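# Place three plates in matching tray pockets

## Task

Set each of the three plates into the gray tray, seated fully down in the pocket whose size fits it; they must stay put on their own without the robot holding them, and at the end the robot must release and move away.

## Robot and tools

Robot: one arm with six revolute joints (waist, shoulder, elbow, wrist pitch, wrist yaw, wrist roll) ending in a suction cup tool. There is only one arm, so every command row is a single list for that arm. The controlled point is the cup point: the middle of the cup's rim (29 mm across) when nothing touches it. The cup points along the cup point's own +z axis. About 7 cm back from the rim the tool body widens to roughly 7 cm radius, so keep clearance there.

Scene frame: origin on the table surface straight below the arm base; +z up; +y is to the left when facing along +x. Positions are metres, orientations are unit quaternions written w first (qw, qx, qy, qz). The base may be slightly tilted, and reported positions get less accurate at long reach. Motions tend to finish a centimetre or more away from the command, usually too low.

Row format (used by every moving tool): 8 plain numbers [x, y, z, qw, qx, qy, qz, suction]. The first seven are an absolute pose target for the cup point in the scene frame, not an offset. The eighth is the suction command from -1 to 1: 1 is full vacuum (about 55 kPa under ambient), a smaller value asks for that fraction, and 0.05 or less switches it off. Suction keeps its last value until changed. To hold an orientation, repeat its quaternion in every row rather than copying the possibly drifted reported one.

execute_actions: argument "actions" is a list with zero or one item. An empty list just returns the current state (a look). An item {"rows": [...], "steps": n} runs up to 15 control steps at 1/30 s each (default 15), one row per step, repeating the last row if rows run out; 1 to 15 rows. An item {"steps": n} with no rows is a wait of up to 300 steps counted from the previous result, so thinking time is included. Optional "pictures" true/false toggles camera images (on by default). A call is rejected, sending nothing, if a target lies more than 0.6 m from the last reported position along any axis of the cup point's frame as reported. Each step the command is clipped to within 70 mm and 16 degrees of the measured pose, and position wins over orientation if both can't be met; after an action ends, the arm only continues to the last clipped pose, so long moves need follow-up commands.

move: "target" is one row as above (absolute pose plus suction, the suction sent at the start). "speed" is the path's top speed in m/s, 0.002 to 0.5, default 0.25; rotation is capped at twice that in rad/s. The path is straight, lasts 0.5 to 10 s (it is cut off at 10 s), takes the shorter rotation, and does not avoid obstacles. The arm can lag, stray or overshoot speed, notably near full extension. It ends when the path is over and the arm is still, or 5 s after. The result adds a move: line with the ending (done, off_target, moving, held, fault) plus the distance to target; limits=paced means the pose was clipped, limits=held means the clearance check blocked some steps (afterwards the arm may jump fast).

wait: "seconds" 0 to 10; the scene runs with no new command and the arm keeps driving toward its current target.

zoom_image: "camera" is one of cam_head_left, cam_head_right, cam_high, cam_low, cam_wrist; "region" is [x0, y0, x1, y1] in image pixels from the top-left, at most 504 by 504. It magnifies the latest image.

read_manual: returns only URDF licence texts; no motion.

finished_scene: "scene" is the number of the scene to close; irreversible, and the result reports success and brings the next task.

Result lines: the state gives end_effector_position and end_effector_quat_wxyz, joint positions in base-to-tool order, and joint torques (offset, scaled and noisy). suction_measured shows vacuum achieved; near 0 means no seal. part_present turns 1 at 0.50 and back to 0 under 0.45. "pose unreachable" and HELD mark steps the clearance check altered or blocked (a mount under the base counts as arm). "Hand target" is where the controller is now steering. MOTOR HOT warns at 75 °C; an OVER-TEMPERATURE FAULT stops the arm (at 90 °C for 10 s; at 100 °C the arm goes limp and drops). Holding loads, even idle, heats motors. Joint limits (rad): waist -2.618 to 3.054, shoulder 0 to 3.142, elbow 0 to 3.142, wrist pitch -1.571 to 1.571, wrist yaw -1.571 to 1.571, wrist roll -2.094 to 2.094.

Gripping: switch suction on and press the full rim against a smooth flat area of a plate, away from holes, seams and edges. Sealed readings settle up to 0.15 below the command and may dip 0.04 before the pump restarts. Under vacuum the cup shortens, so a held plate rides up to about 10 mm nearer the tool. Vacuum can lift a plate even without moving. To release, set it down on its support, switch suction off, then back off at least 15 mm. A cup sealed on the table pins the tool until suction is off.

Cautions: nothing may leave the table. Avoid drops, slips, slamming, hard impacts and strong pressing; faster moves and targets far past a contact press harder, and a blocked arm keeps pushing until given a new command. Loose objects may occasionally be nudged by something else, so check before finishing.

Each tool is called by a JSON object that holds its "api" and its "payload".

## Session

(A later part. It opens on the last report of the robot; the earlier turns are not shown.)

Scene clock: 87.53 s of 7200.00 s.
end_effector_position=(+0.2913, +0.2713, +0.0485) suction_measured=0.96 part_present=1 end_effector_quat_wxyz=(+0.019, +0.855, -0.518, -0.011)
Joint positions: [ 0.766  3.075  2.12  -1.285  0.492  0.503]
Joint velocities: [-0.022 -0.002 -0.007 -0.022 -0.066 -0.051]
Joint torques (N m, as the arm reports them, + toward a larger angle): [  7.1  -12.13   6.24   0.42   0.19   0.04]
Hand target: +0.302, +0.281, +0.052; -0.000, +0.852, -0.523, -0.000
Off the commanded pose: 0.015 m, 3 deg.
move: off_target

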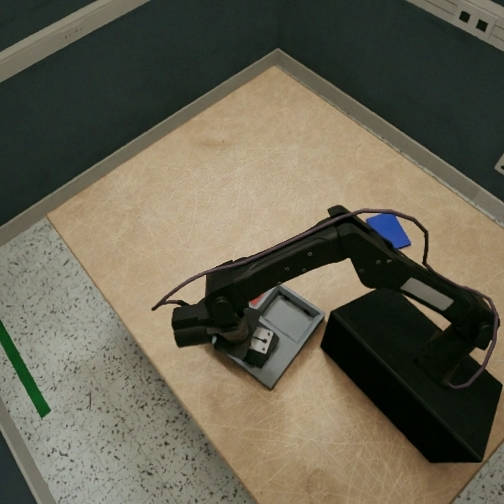

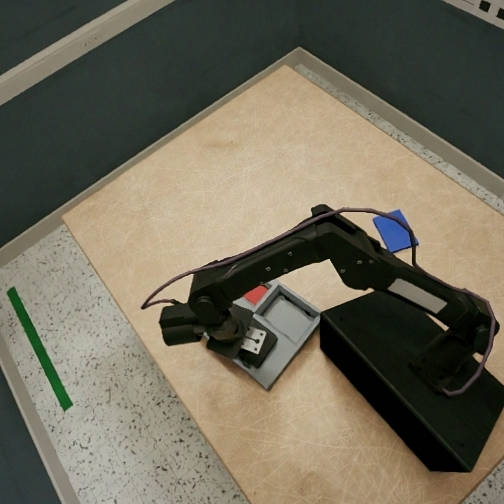

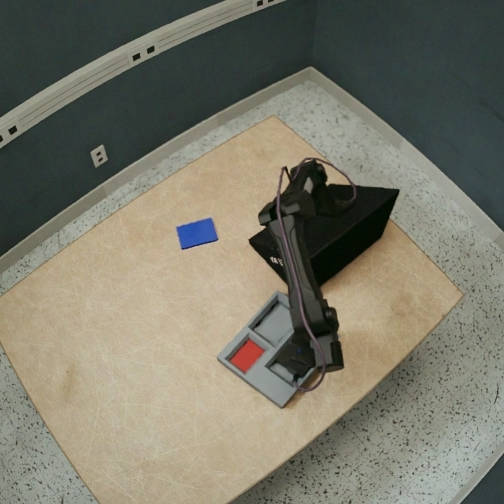

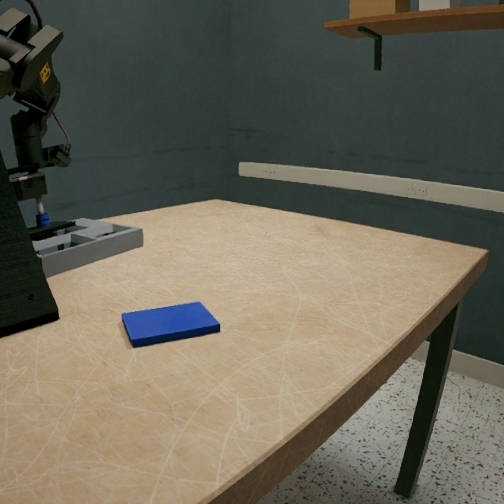

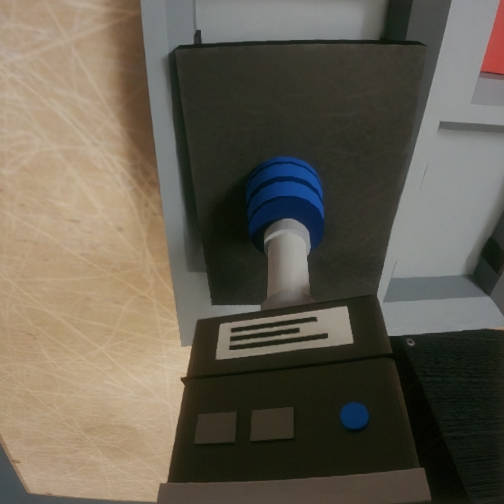

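{"api": "move", "payload": {"target": [0.306,0.281,0.075,0,0.848,-0.53,0,1], "speed": 0.04}}

{"api": "move", "payload": {"target": [0.310,0.283,0.06,0,0.848,-0.53,0,1], "speed": 0.03}}

Scene clock: 90.73 s of 7200.00 s.
end_effector_position=(+0.3032, +0.2741, +0.0625) suction_measured=1.00 part_present=1 end_effector_quat_wxyz=(+0.011, +0.846, -0.533, -0.015)
Joint positions: [ 0.762  3.092  2.221 -1.348  0.487  0.526]
Joint velocities: [-0.012 -0.002  0.012  0.007 -0.007 -0.037]
Joint torques (N m, as the arm reports them, + toward a larger angle): [  9.33 -12.82   6.7    0.15   0.14   0.07]
Hand target: +0.306, +0.280, +0.075; -0.001, +0.848, -0.530, +0.000
Off the commanded pose: 0.015 m, 2 deg.
move: off_target

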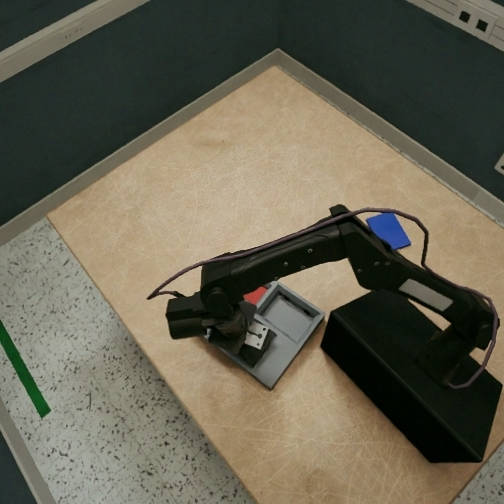

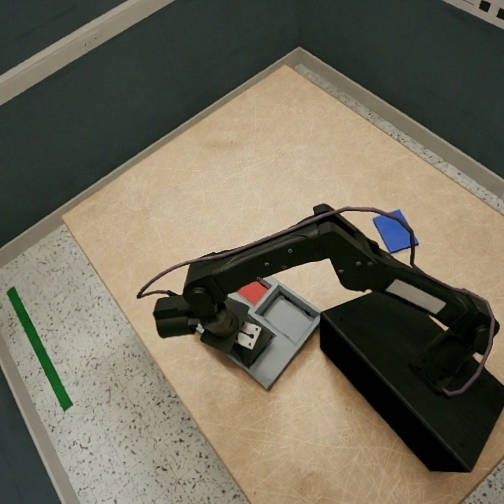

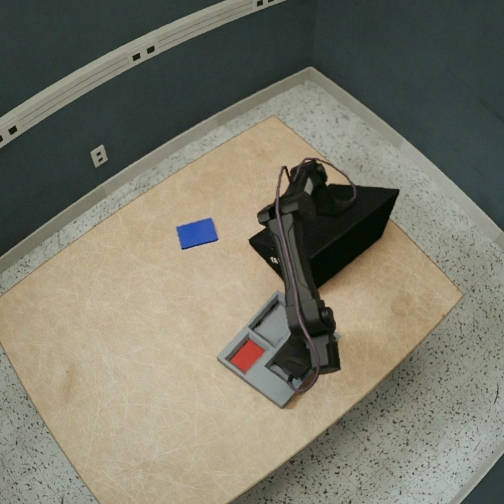

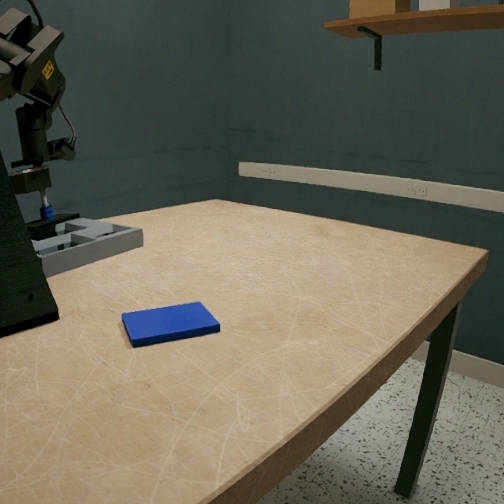

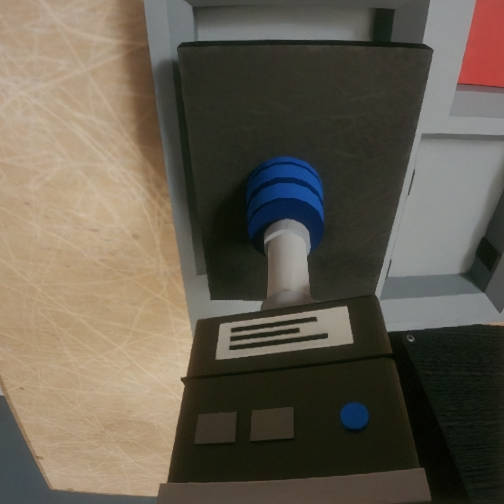

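Scene clock: 91.60 s of 7200.00 s.
end_effector_position=(+0.3009, +0.2736, +0.0505) suction_measured=0.99 part_present=1 end_effector_quat_wxyz=(+0.020, +0.847, -0.531, -0.017)
Joint positions: [ 0.75   3.116  2.221 -1.34   0.491  0.52 ]
Joint velocities: [ 0.002  0.002 -0.027  0.022  0.022 -0.037]
Joint torques (N m, as the arm reports them, + toward a larger angle): [  8.72 -13.27   6.06   0.3    0.28  -0.12]
Hand target: +0.310, +0.283, +0.060; -0.000, +0.848, -0.530, -0.000
Off the commanded pose: 0.016 m, 3 deg.
move: off_target

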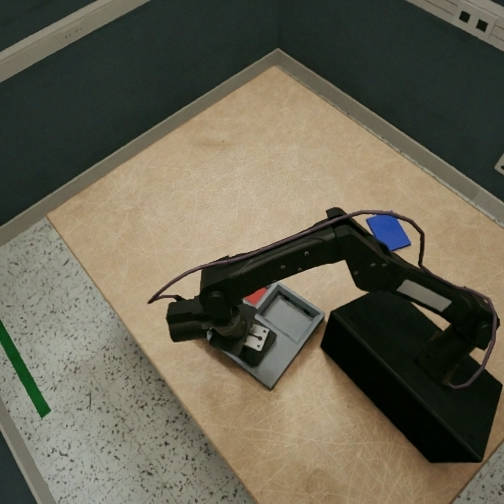

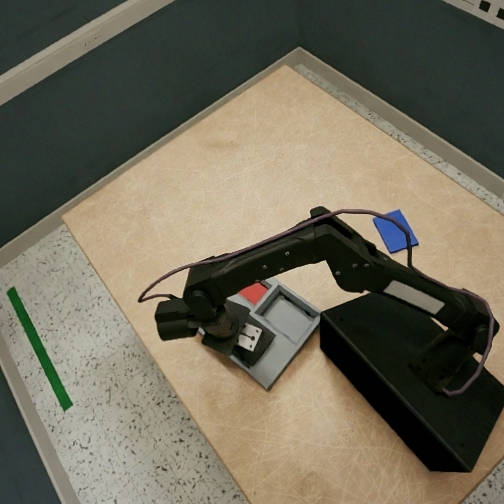

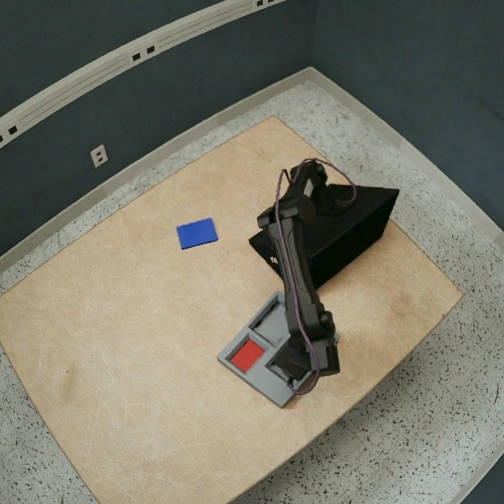

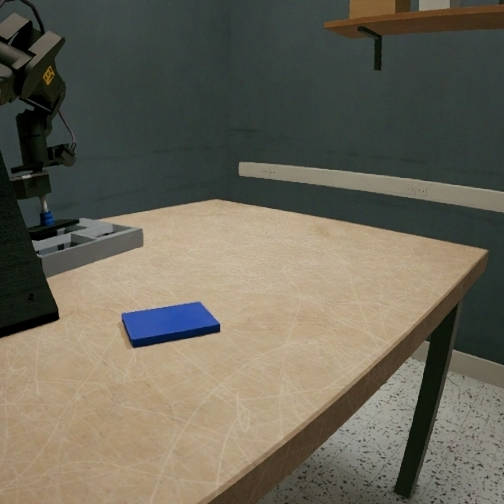

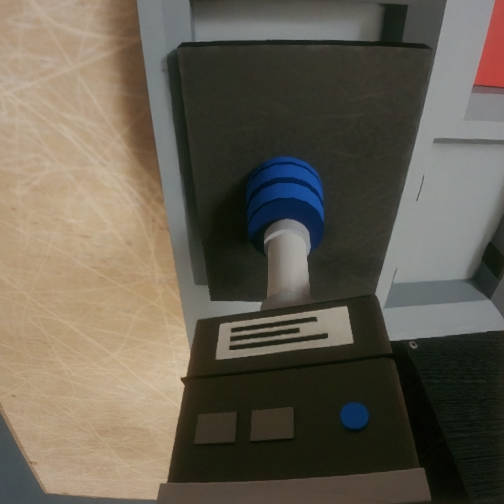

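{"api": "move", "payload": {"target": [0.314,0.285,0.066,-0.02,0.848,-0.53,0.017,1], "speed": 0.03}}

Scene clock: 95.27 s of 7200.00 s.
end_effector_position=(+0.3035, +0.2766, +0.0481) suction_measured=0.99 part_present=1 end_effector_quat_wxyz=(+0.011, +0.851, -0.525, +0.003)
Joint positions: [ 0.764  3.107  2.179 -1.291  0.521  0.51 ]
Joint velocities: [ 0.012  0.007 -0.002  0.022 -0.081  0.007]
Joint torques (N m, as the arm reports them, + toward a larger angle): [  8.59 -16.33   3.75   0.48   0.13  -0.05]
Hand target: +0.314, +0.285, +0.066; -0.019, +0.848, -0.530, +0.017
Off the commanded pose: 0.022 m, 4 deg.
move: off_target

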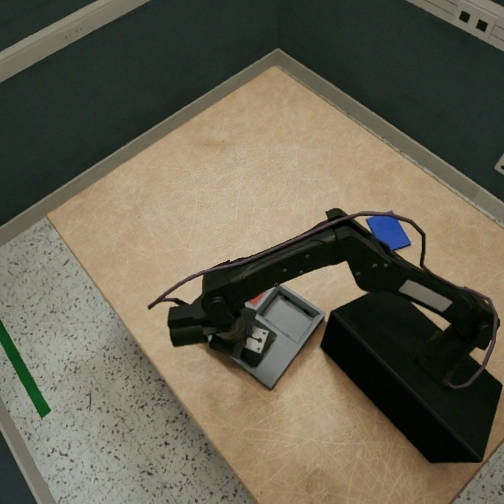

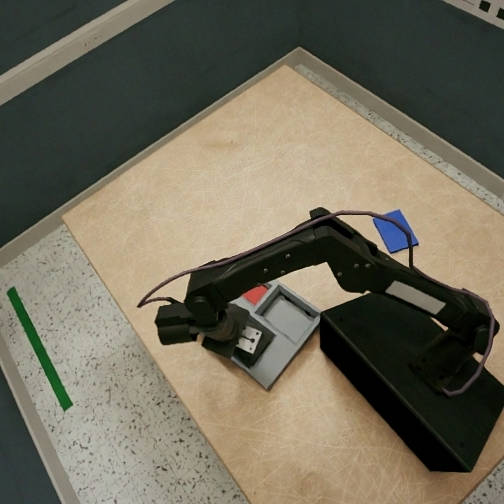

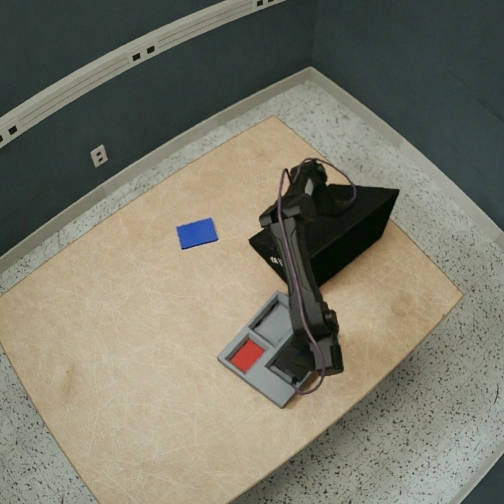

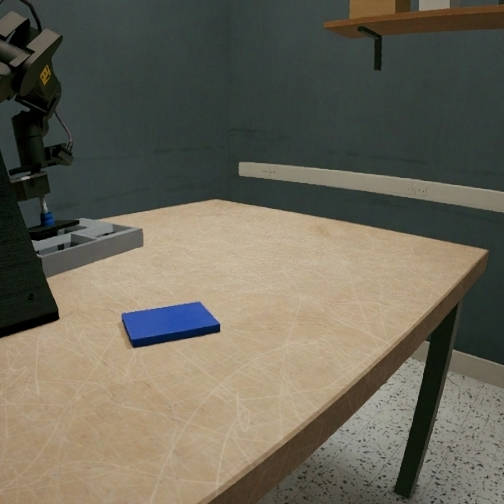

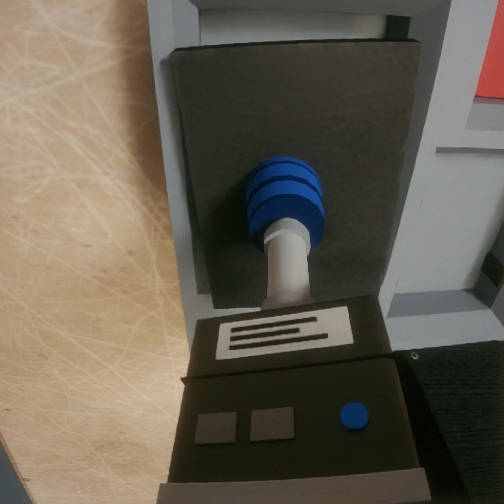

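{"api": "move", "payload": {"target": [0.323,0.287,0.078,-0.02,0.848,-0.53,0.017,1], "speed": 0.03}}

Scene clock: 98.83 s of 7200.00 s.
end_effector_position=(+0.3186, +0.2811, +0.0633) suction_measured=0.98 part_present=1 end_effector_quat_wxyz=(-0.008, +0.844, -0.536, -0.000)
Joint positions: [ 0.758  3.107  2.254 -1.321  0.516  0.509]
Joint velocities: [ 0.017 -0.002 -0.002  0.051  0.022  0.022]
Joint torques (N m, as the arm reports them, + toward a larger angle): [  9.55 -13.53   6.58   0.19   0.18  -0.1 ]
Hand target: +0.323, +0.286, +0.078; -0.021, +0.848, -0.530, +0.017
Off the commanded pose: 0.016 m, 3 deg.
move: off_target

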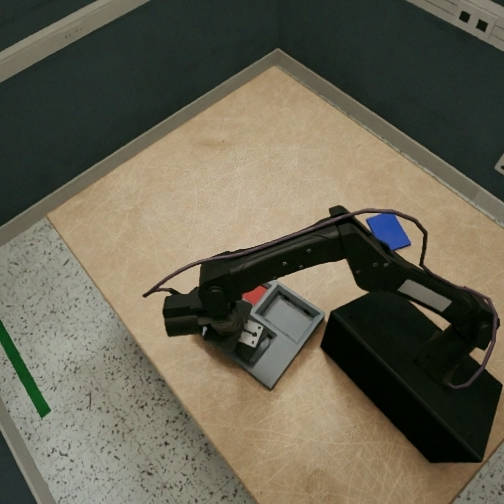

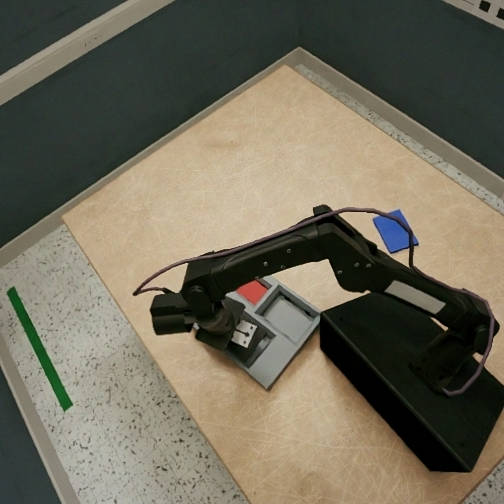

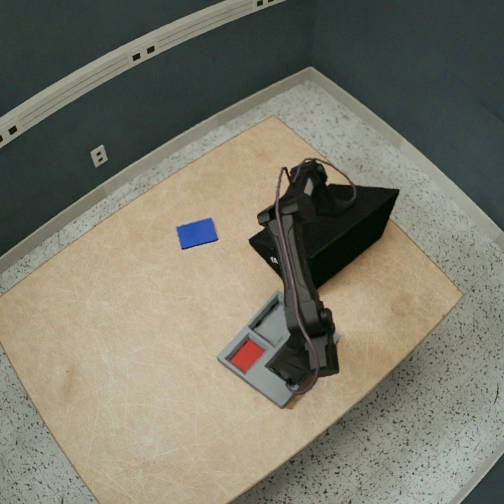

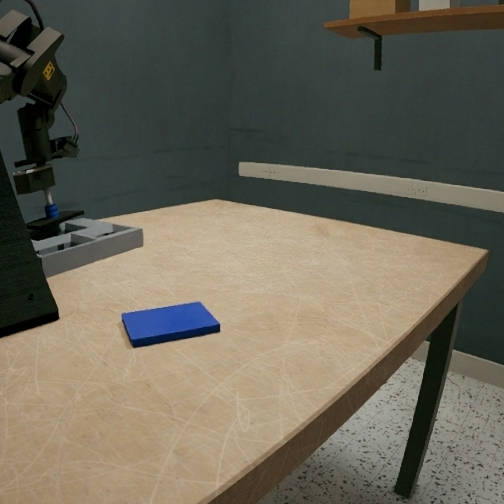

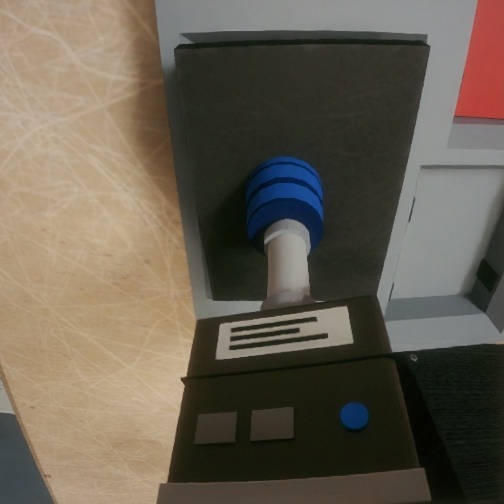

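{"api": "move", "payload": {"target": [0.323,0.282,0.058,-0.02,0.848,-0.53,0.017,1], "speed": 0.03}}

Scene clock: 101.60 s of 7200.00 s.
end_effector_position=(+0.3146, +0.2791, +0.0452) suction_measured=0.98 part_present=1 end_effector_quat_wxyz=(-0.001, +0.848, -0.530, +0.001)
Joint positions: [ 0.744  3.107  2.186 -1.261  0.528  0.488]
Joint velocities: [-0.002 -0.007  0.022  0.022  0.007 -0.022]
Joint torques (N m, as the arm reports them, + toward a larger angle): [  8.55 -15.46   3.86   0.4    0.19  -0.07]
Hand target: +0.323, +0.282, +0.058; -0.019, +0.848, -0.530, +0.017
Off the commanded pose: 0.016 m, 3 deg.
move: off_target

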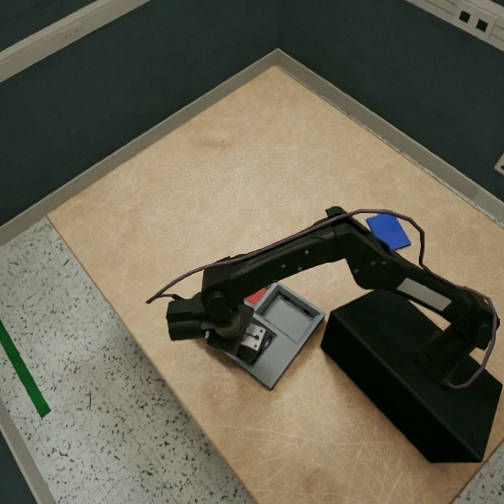

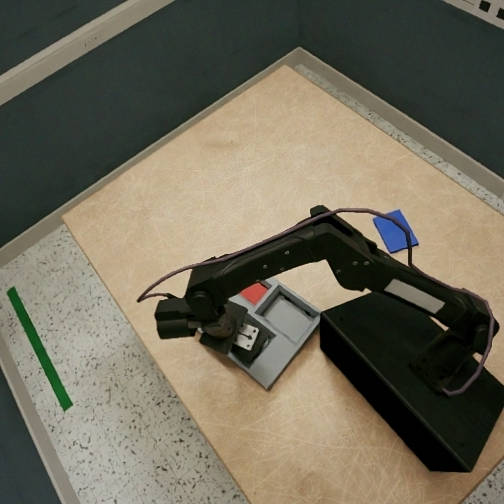

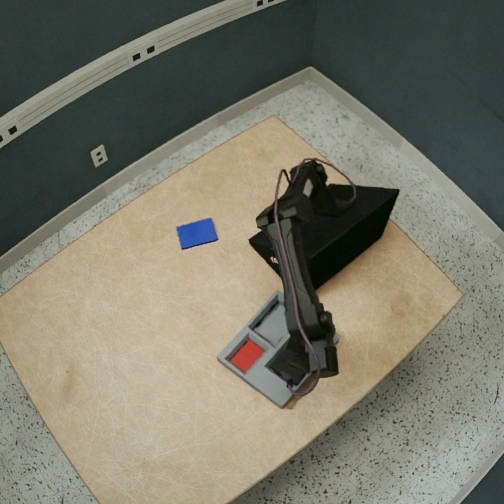

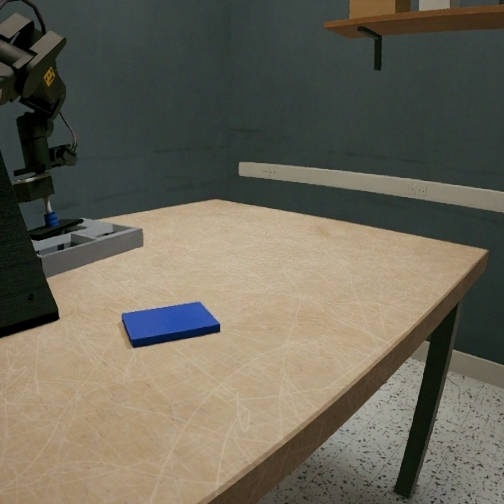

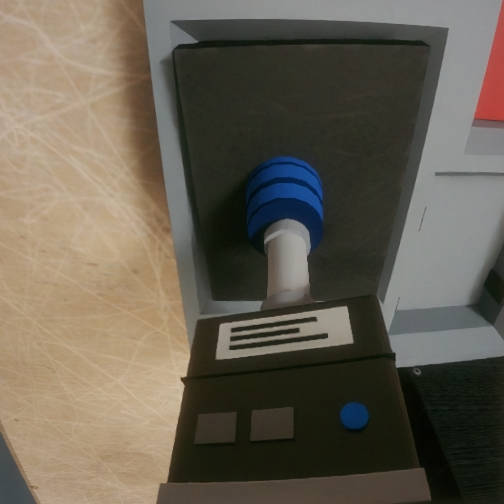

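{"api": "move", "payload": {"target": [0.3245,0.277,0.044,-0.02,0.841,-0.541,0.017,1], "speed": 0.02}}

Scene clock: 104.27 s of 7200.00 s.
end_effector_position=(+0.3140, +0.2753, +0.0283) suction_measured=1.00 part_present=1 end_effector_quat_wxyz=(+0.001, +0.844, -0.536, +0.008)
Joint positions: [ 0.727  3.1    2.112 -1.189  0.552  0.487]
Joint velocities: [ 0.007  0.007 -0.007 -0.037  0.022 -0.037]
Joint torques (N m, as the arm reports them, + toward a larger angle): [  7.65 -16.29   3.37   0.43   0.1   -0.04]
Hand target: +0.324, +0.277, +0.044; -0.019, +0.841, -0.541, +0.017
Off the commanded pose: 0.019 m, 3 deg.
move: off_target

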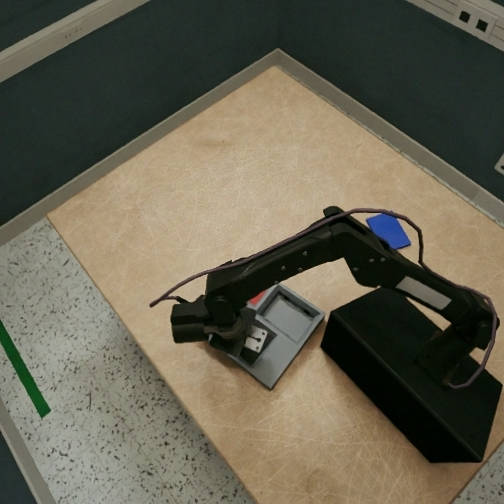

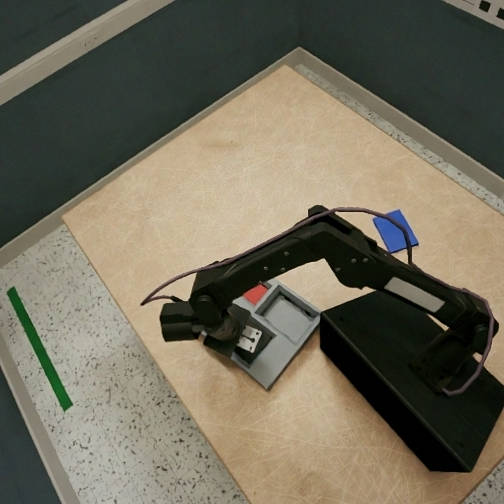

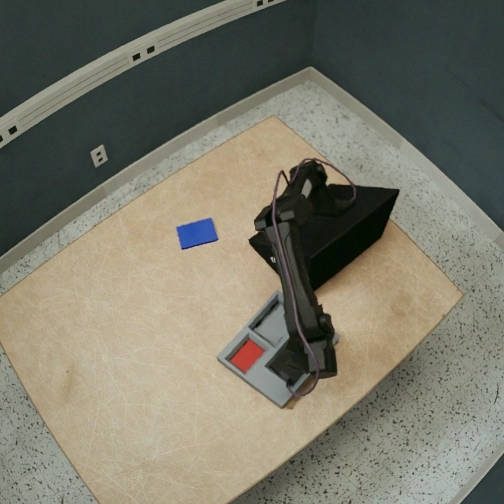

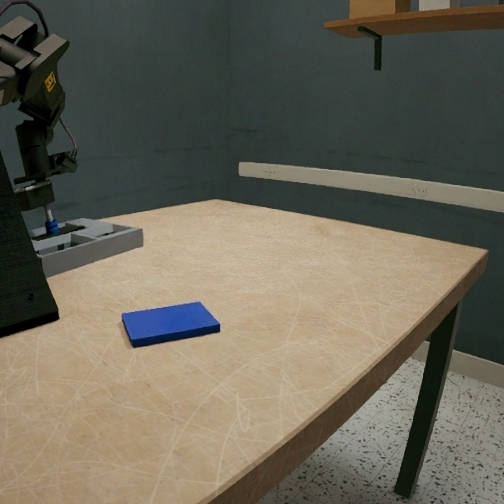

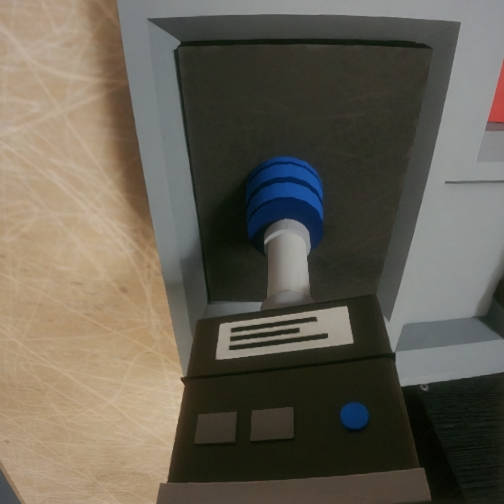

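{"api": "move", "payload": {"target": [0.321,0.277,0.018,-0.015,0.843,-0.538,0.008,1], "speed": 0.02}}

{"api": "move", "payload": {"target": [0.316,0.276,-0.01,-0.005,0.843,-0.538,0,1], "speed": 0.02}}

Scene clock: 107.30 s of 7200.00 s.
end_effector_position=(+0.3147, +0.2762, +0.0136) suction_measured=1.00 part_present=1 end_effector_quat_wxyz=(-0.003, +0.844, -0.537, +0.001)
Joint positions: [ 0.702  3.1    2.069 -1.126  0.55   0.461]
Joint velocities: [-0.017 -0.012 -0.007 -0.066 -0.037 -0.066]
Joint torques (N m, as the arm reports them, + toward a larger angle): [  7.19 -14.56   2.63   0.61   0.14  -0.12]
Hand target: +0.321, +0.277, +0.018; -0.014, +0.843, -0.538, +0.008
Off the commanded pose: 0.008 m, 2 deg.
move: done

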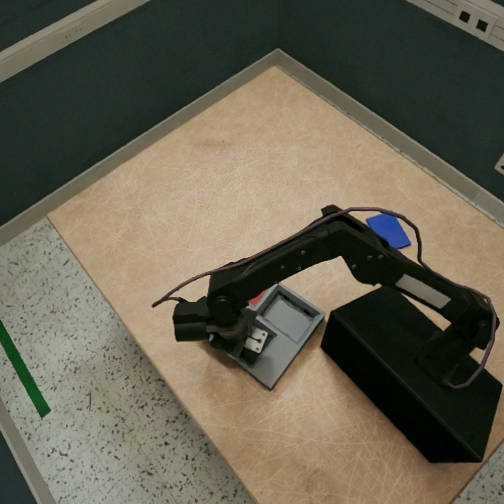

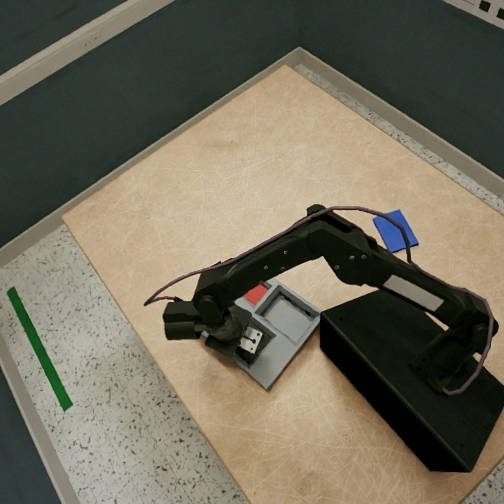

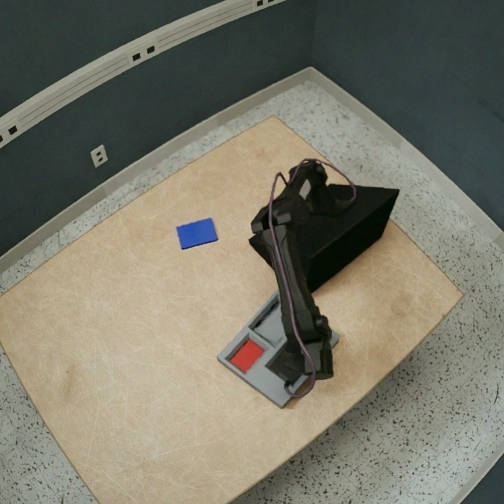

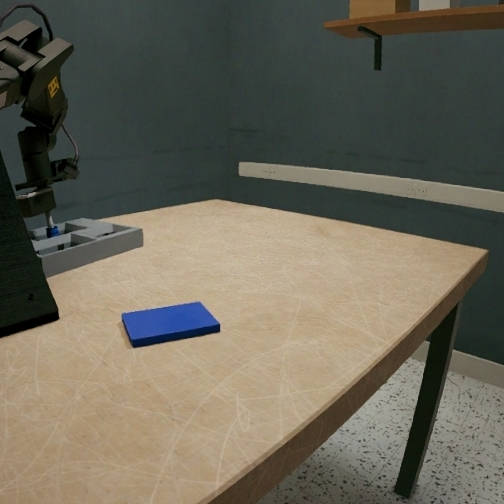

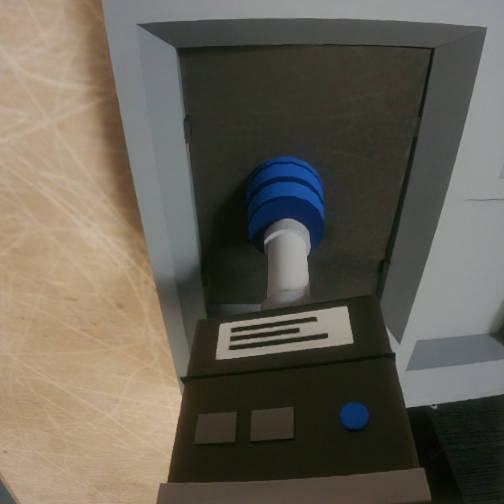

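Scene clock: 108.70 s of 7200.00 s.
end_effector_position=(+0.3158, +0.2754, +0.0069) suction_measured=0.98 part_present=1 end_effector_quat_wxyz=(-0.004, +0.846, -0.533, -0.002)
Joint positions: [ 0.688  3.1    2.052 -1.1    0.552  0.437]
Joint velocities: [ 0.022 -0.002 -0.007  0.037  0.007 -0.022]
Joint torques (N m, as the arm reports them, + toward a larger angle): [  5.52 -11.36   1.65   0.88   0.18  -0.03]
Hand target: +0.316, +0.276, -0.009; -0.004, +0.843, -0.538, -0.000
Off the commanded pose: 0.017 m, 1 deg.
move: off_target

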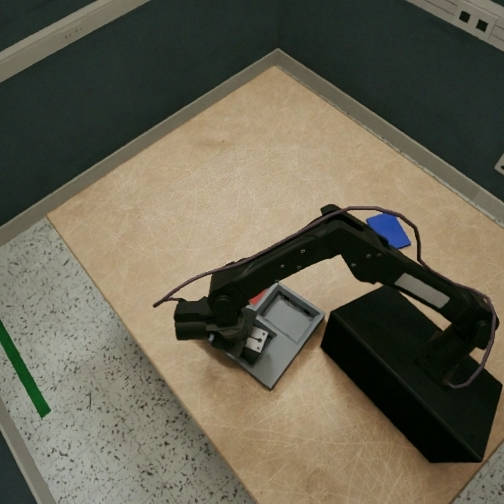

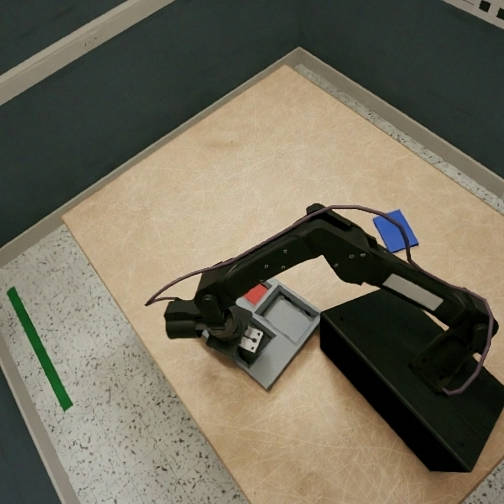

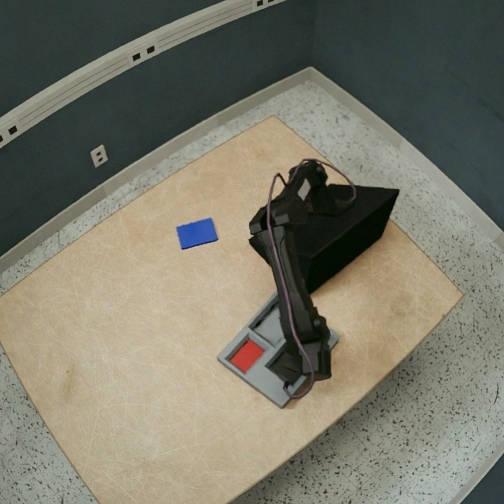

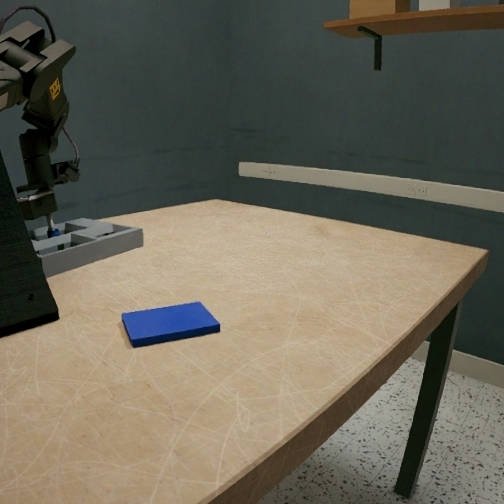

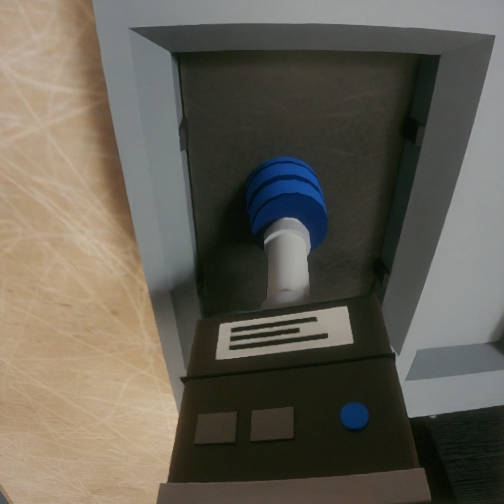

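{"api": "execute_actions", "payload": {"actions": [{"rows":[[0.316,0.276,0.005,0,0.845,-0.535,0,0]],"steps":10}], "pictures": false}}

{"api": "move", "payload": {"target": [0.316,0.274,0.1,0,0.845,-0.535,0,0], "speed": 0.12}}

{"api": "move", "payload": {"target": [0.33,0.0,0.1,0,0.707,-0.707,0,0], "speed": 0.3}}

{"api": "move", "payload": {"target": [0.334,-0.186,0.045,0,0.656,-0.755,0,0]}}

Scene clock: 118.47 s of 7200.00 s.
end_effector_position=(+0.3170, +0.2751, +0.0097) suction_measured=0.00 part_present=0 end_effector_quat_wxyz=(-0.004, +0.845, -0.534, -0.001)
Joint positions: [ 0.69   3.1    2.063 -1.112  0.552  0.442]
Joint velocities: [-0.007 -0.002 -0.002 -0.037 -0.037  0.081]
Joint torques (N m, as the arm reports them, + toward a larger angle): [  7.03 -11.27   4.59   0.25   0.08   0.04]
Hand target: +0.316, +0.276, +0.005; -0.000, +0.845, -0.535, -0.000
Off the commanded pose: 0.005 m, 1 deg.
Steps of this call (steps 1 to 283: nothing new was sent; steps 284 to 293: all 10 steps of this action). Readings (end_effector_position | what the end effector reports):
284: (+0.3161, +0.2753, +0.0078) | suction_measured=0.15 part_present=0
285: (+0.3169, +0.2755, +0.0089) | suction_measured=0.00 part_present=0
287: (+0.3171, +0.2752, +0.0097) | suction_measured=0.00 part_present=0
291: (+0.3170, +0.2751, +0.0097) | suction_measured=0.00 part_present=0
293: the state above

Scene clock: 120.17 s of 7200.00 s.
end_effector_position=(+0.3172, +0.2668, +0.0921) suction_measured=0.00 part_present=0 end_effector_quat_wxyz=(+0.006, +0.844, -0.537, -0.004)
Joint positions: [ 0.773  3.1    2.358 -1.472  0.5    0.539]
Joint velocities: [ 0.012 -0.002  0.022 -0.022 -0.037 -0.022]
Joint torques (N m, as the arm reports them, + toward a larger angle): [  8.53 -12.43   6.21   0.05   0.05   0.04]
Hand target: +0.316, +0.273, +0.100; -0.001, +0.845, -0.535, -0.000
Off the commanded pose: 0.011 m, 1 deg.
move: off_target

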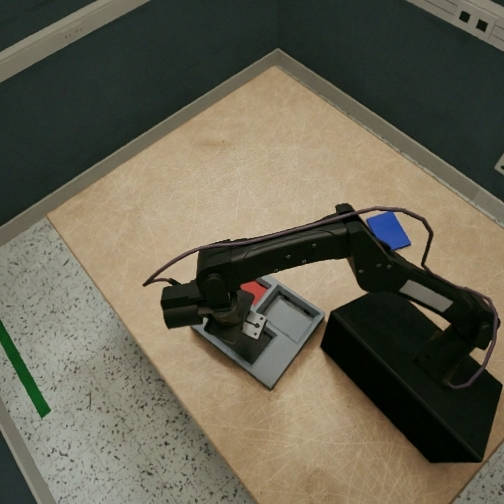

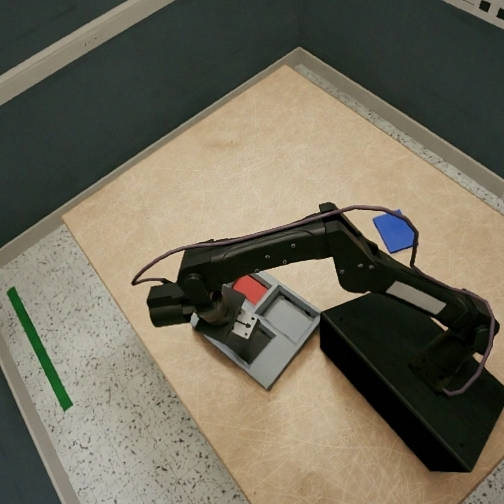

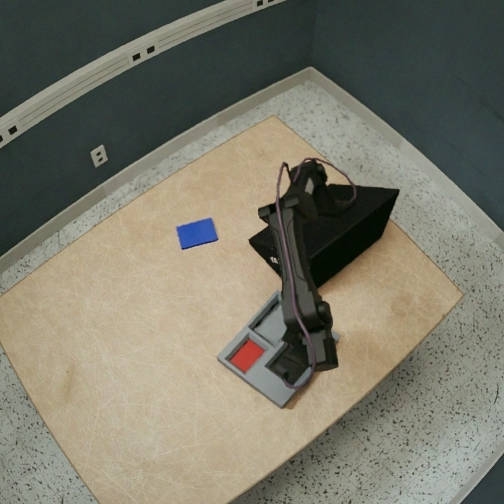

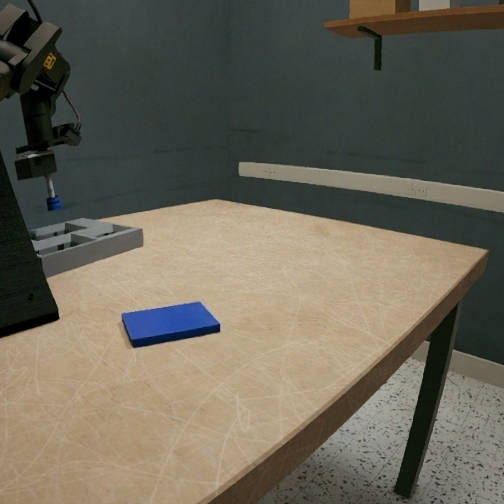

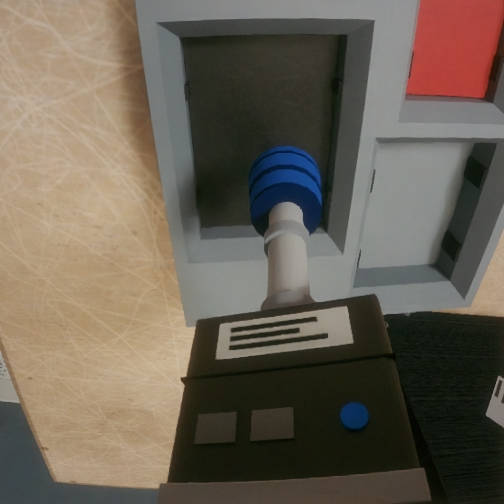

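Scene clock: 121.50 s of 7200.00 s.
end_effector_position=(+0.3221, -0.0036, +0.0911) suction_measured=0.00 part_present=0 end_effector_quat_wxyz=(+0.015, +0.703, -0.711, -0.013)
Joint positions: [ 0.368  2.184  1.416 -1.224  0.688  0.576]
Joint velocities: [ 0.002 -0.012 -0.007  0.037 -0.051  0.037]
Joint torques (N m, as the arm reports them, + toward a larger angle): [ 8.99 -8.26  3.08  0.33  0.17 -0.02]
Hand target: +0.326, -0.002, +0.098; +0.002, +0.707, -0.708, +0.001
Off the commanded pose: 0.012 m, 2 deg.
move: off_target

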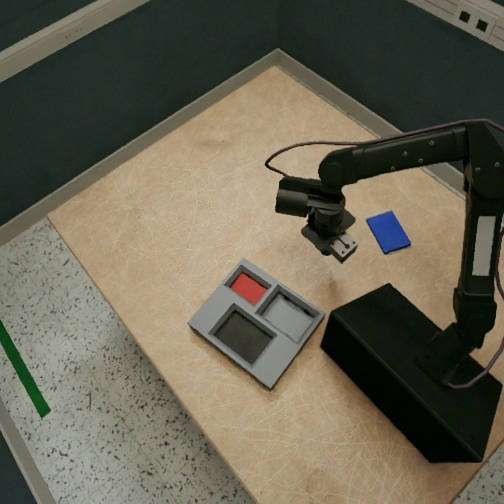

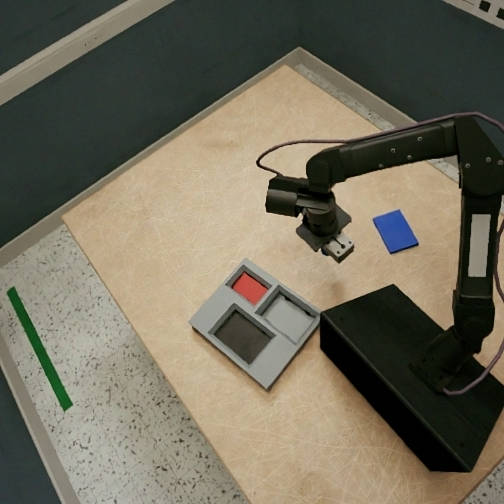

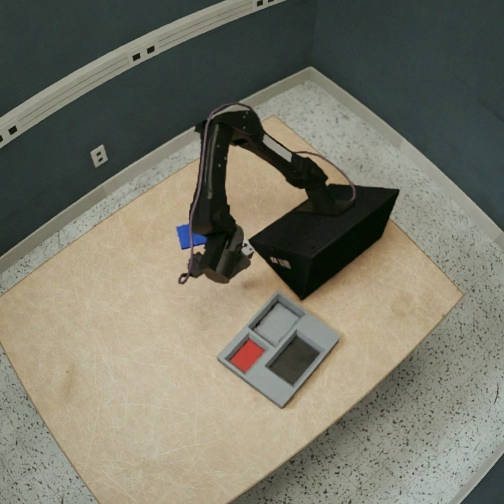

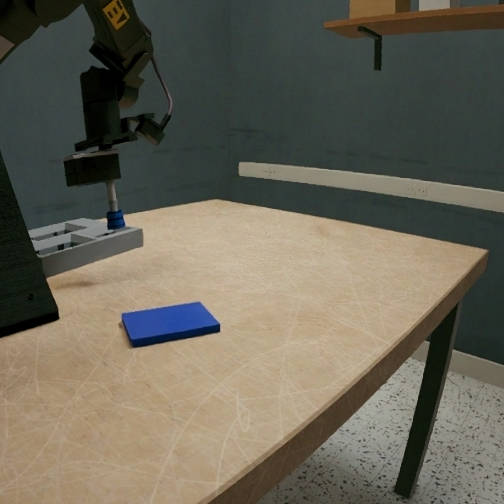

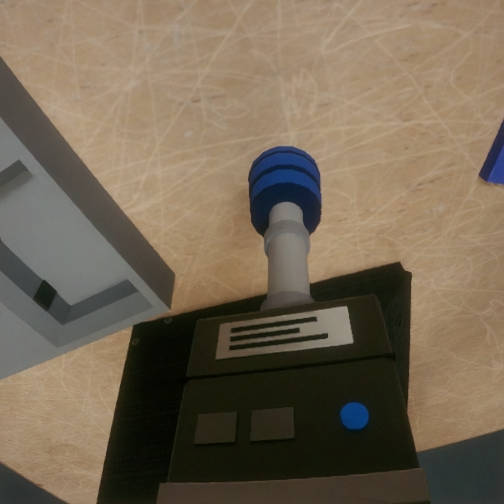

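Scene clock: 122.93 s of 7200.00 s.
end_effector_position=(+0.3223, -0.1857, +0.0344) suction_measured=0.00 part_present=0 end_effector_quat_wxyz=(-0.018, -0.658, +0.752, +0.014)
Joint positions: [-0.117  1.849  1.327 -1.034  0.788  0.057]
Joint velocities: [-0.012  0.002  0.012 -0.037  0.007  0.022]
Joint torques (N m, as the arm reports them, + toward a larger angle): [ 7.99 -9.93  2.51  0.3   0.11 -0.09]
Hand target: +0.329, -0.188, +0.044; -0.003, -0.656, +0.755, -0.000
Off the commanded pose: 0.016 m, 3 deg.
move: off_target

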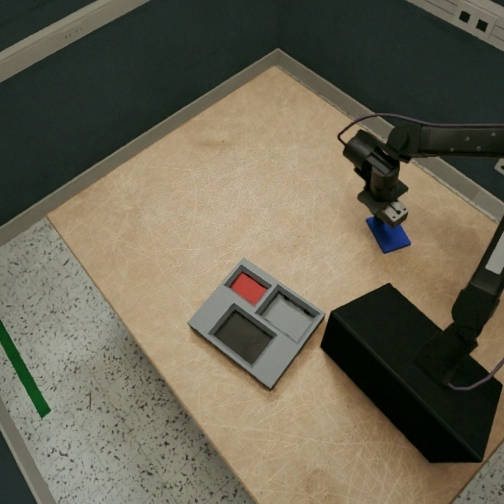

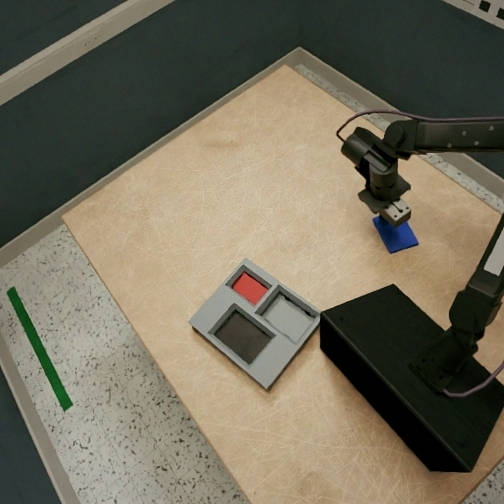

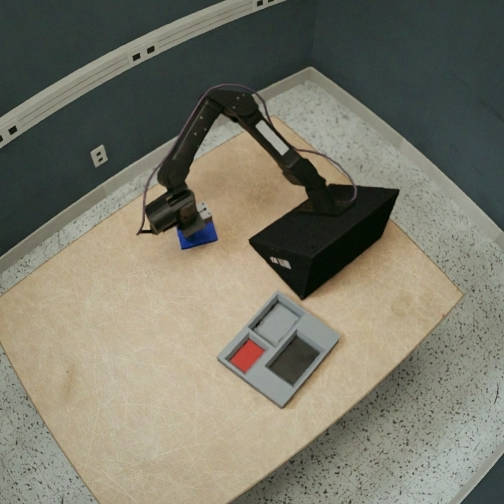

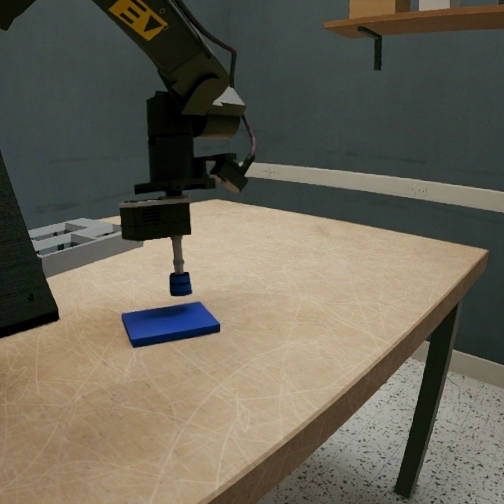

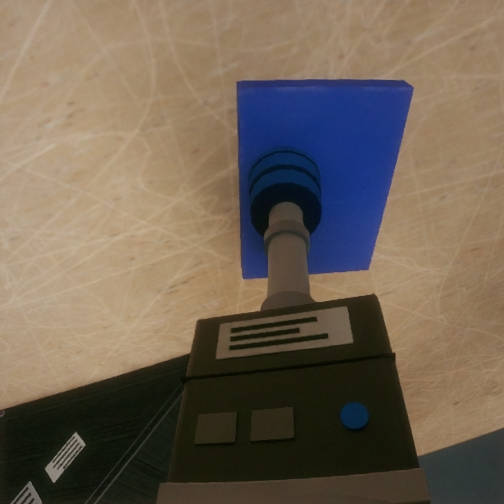

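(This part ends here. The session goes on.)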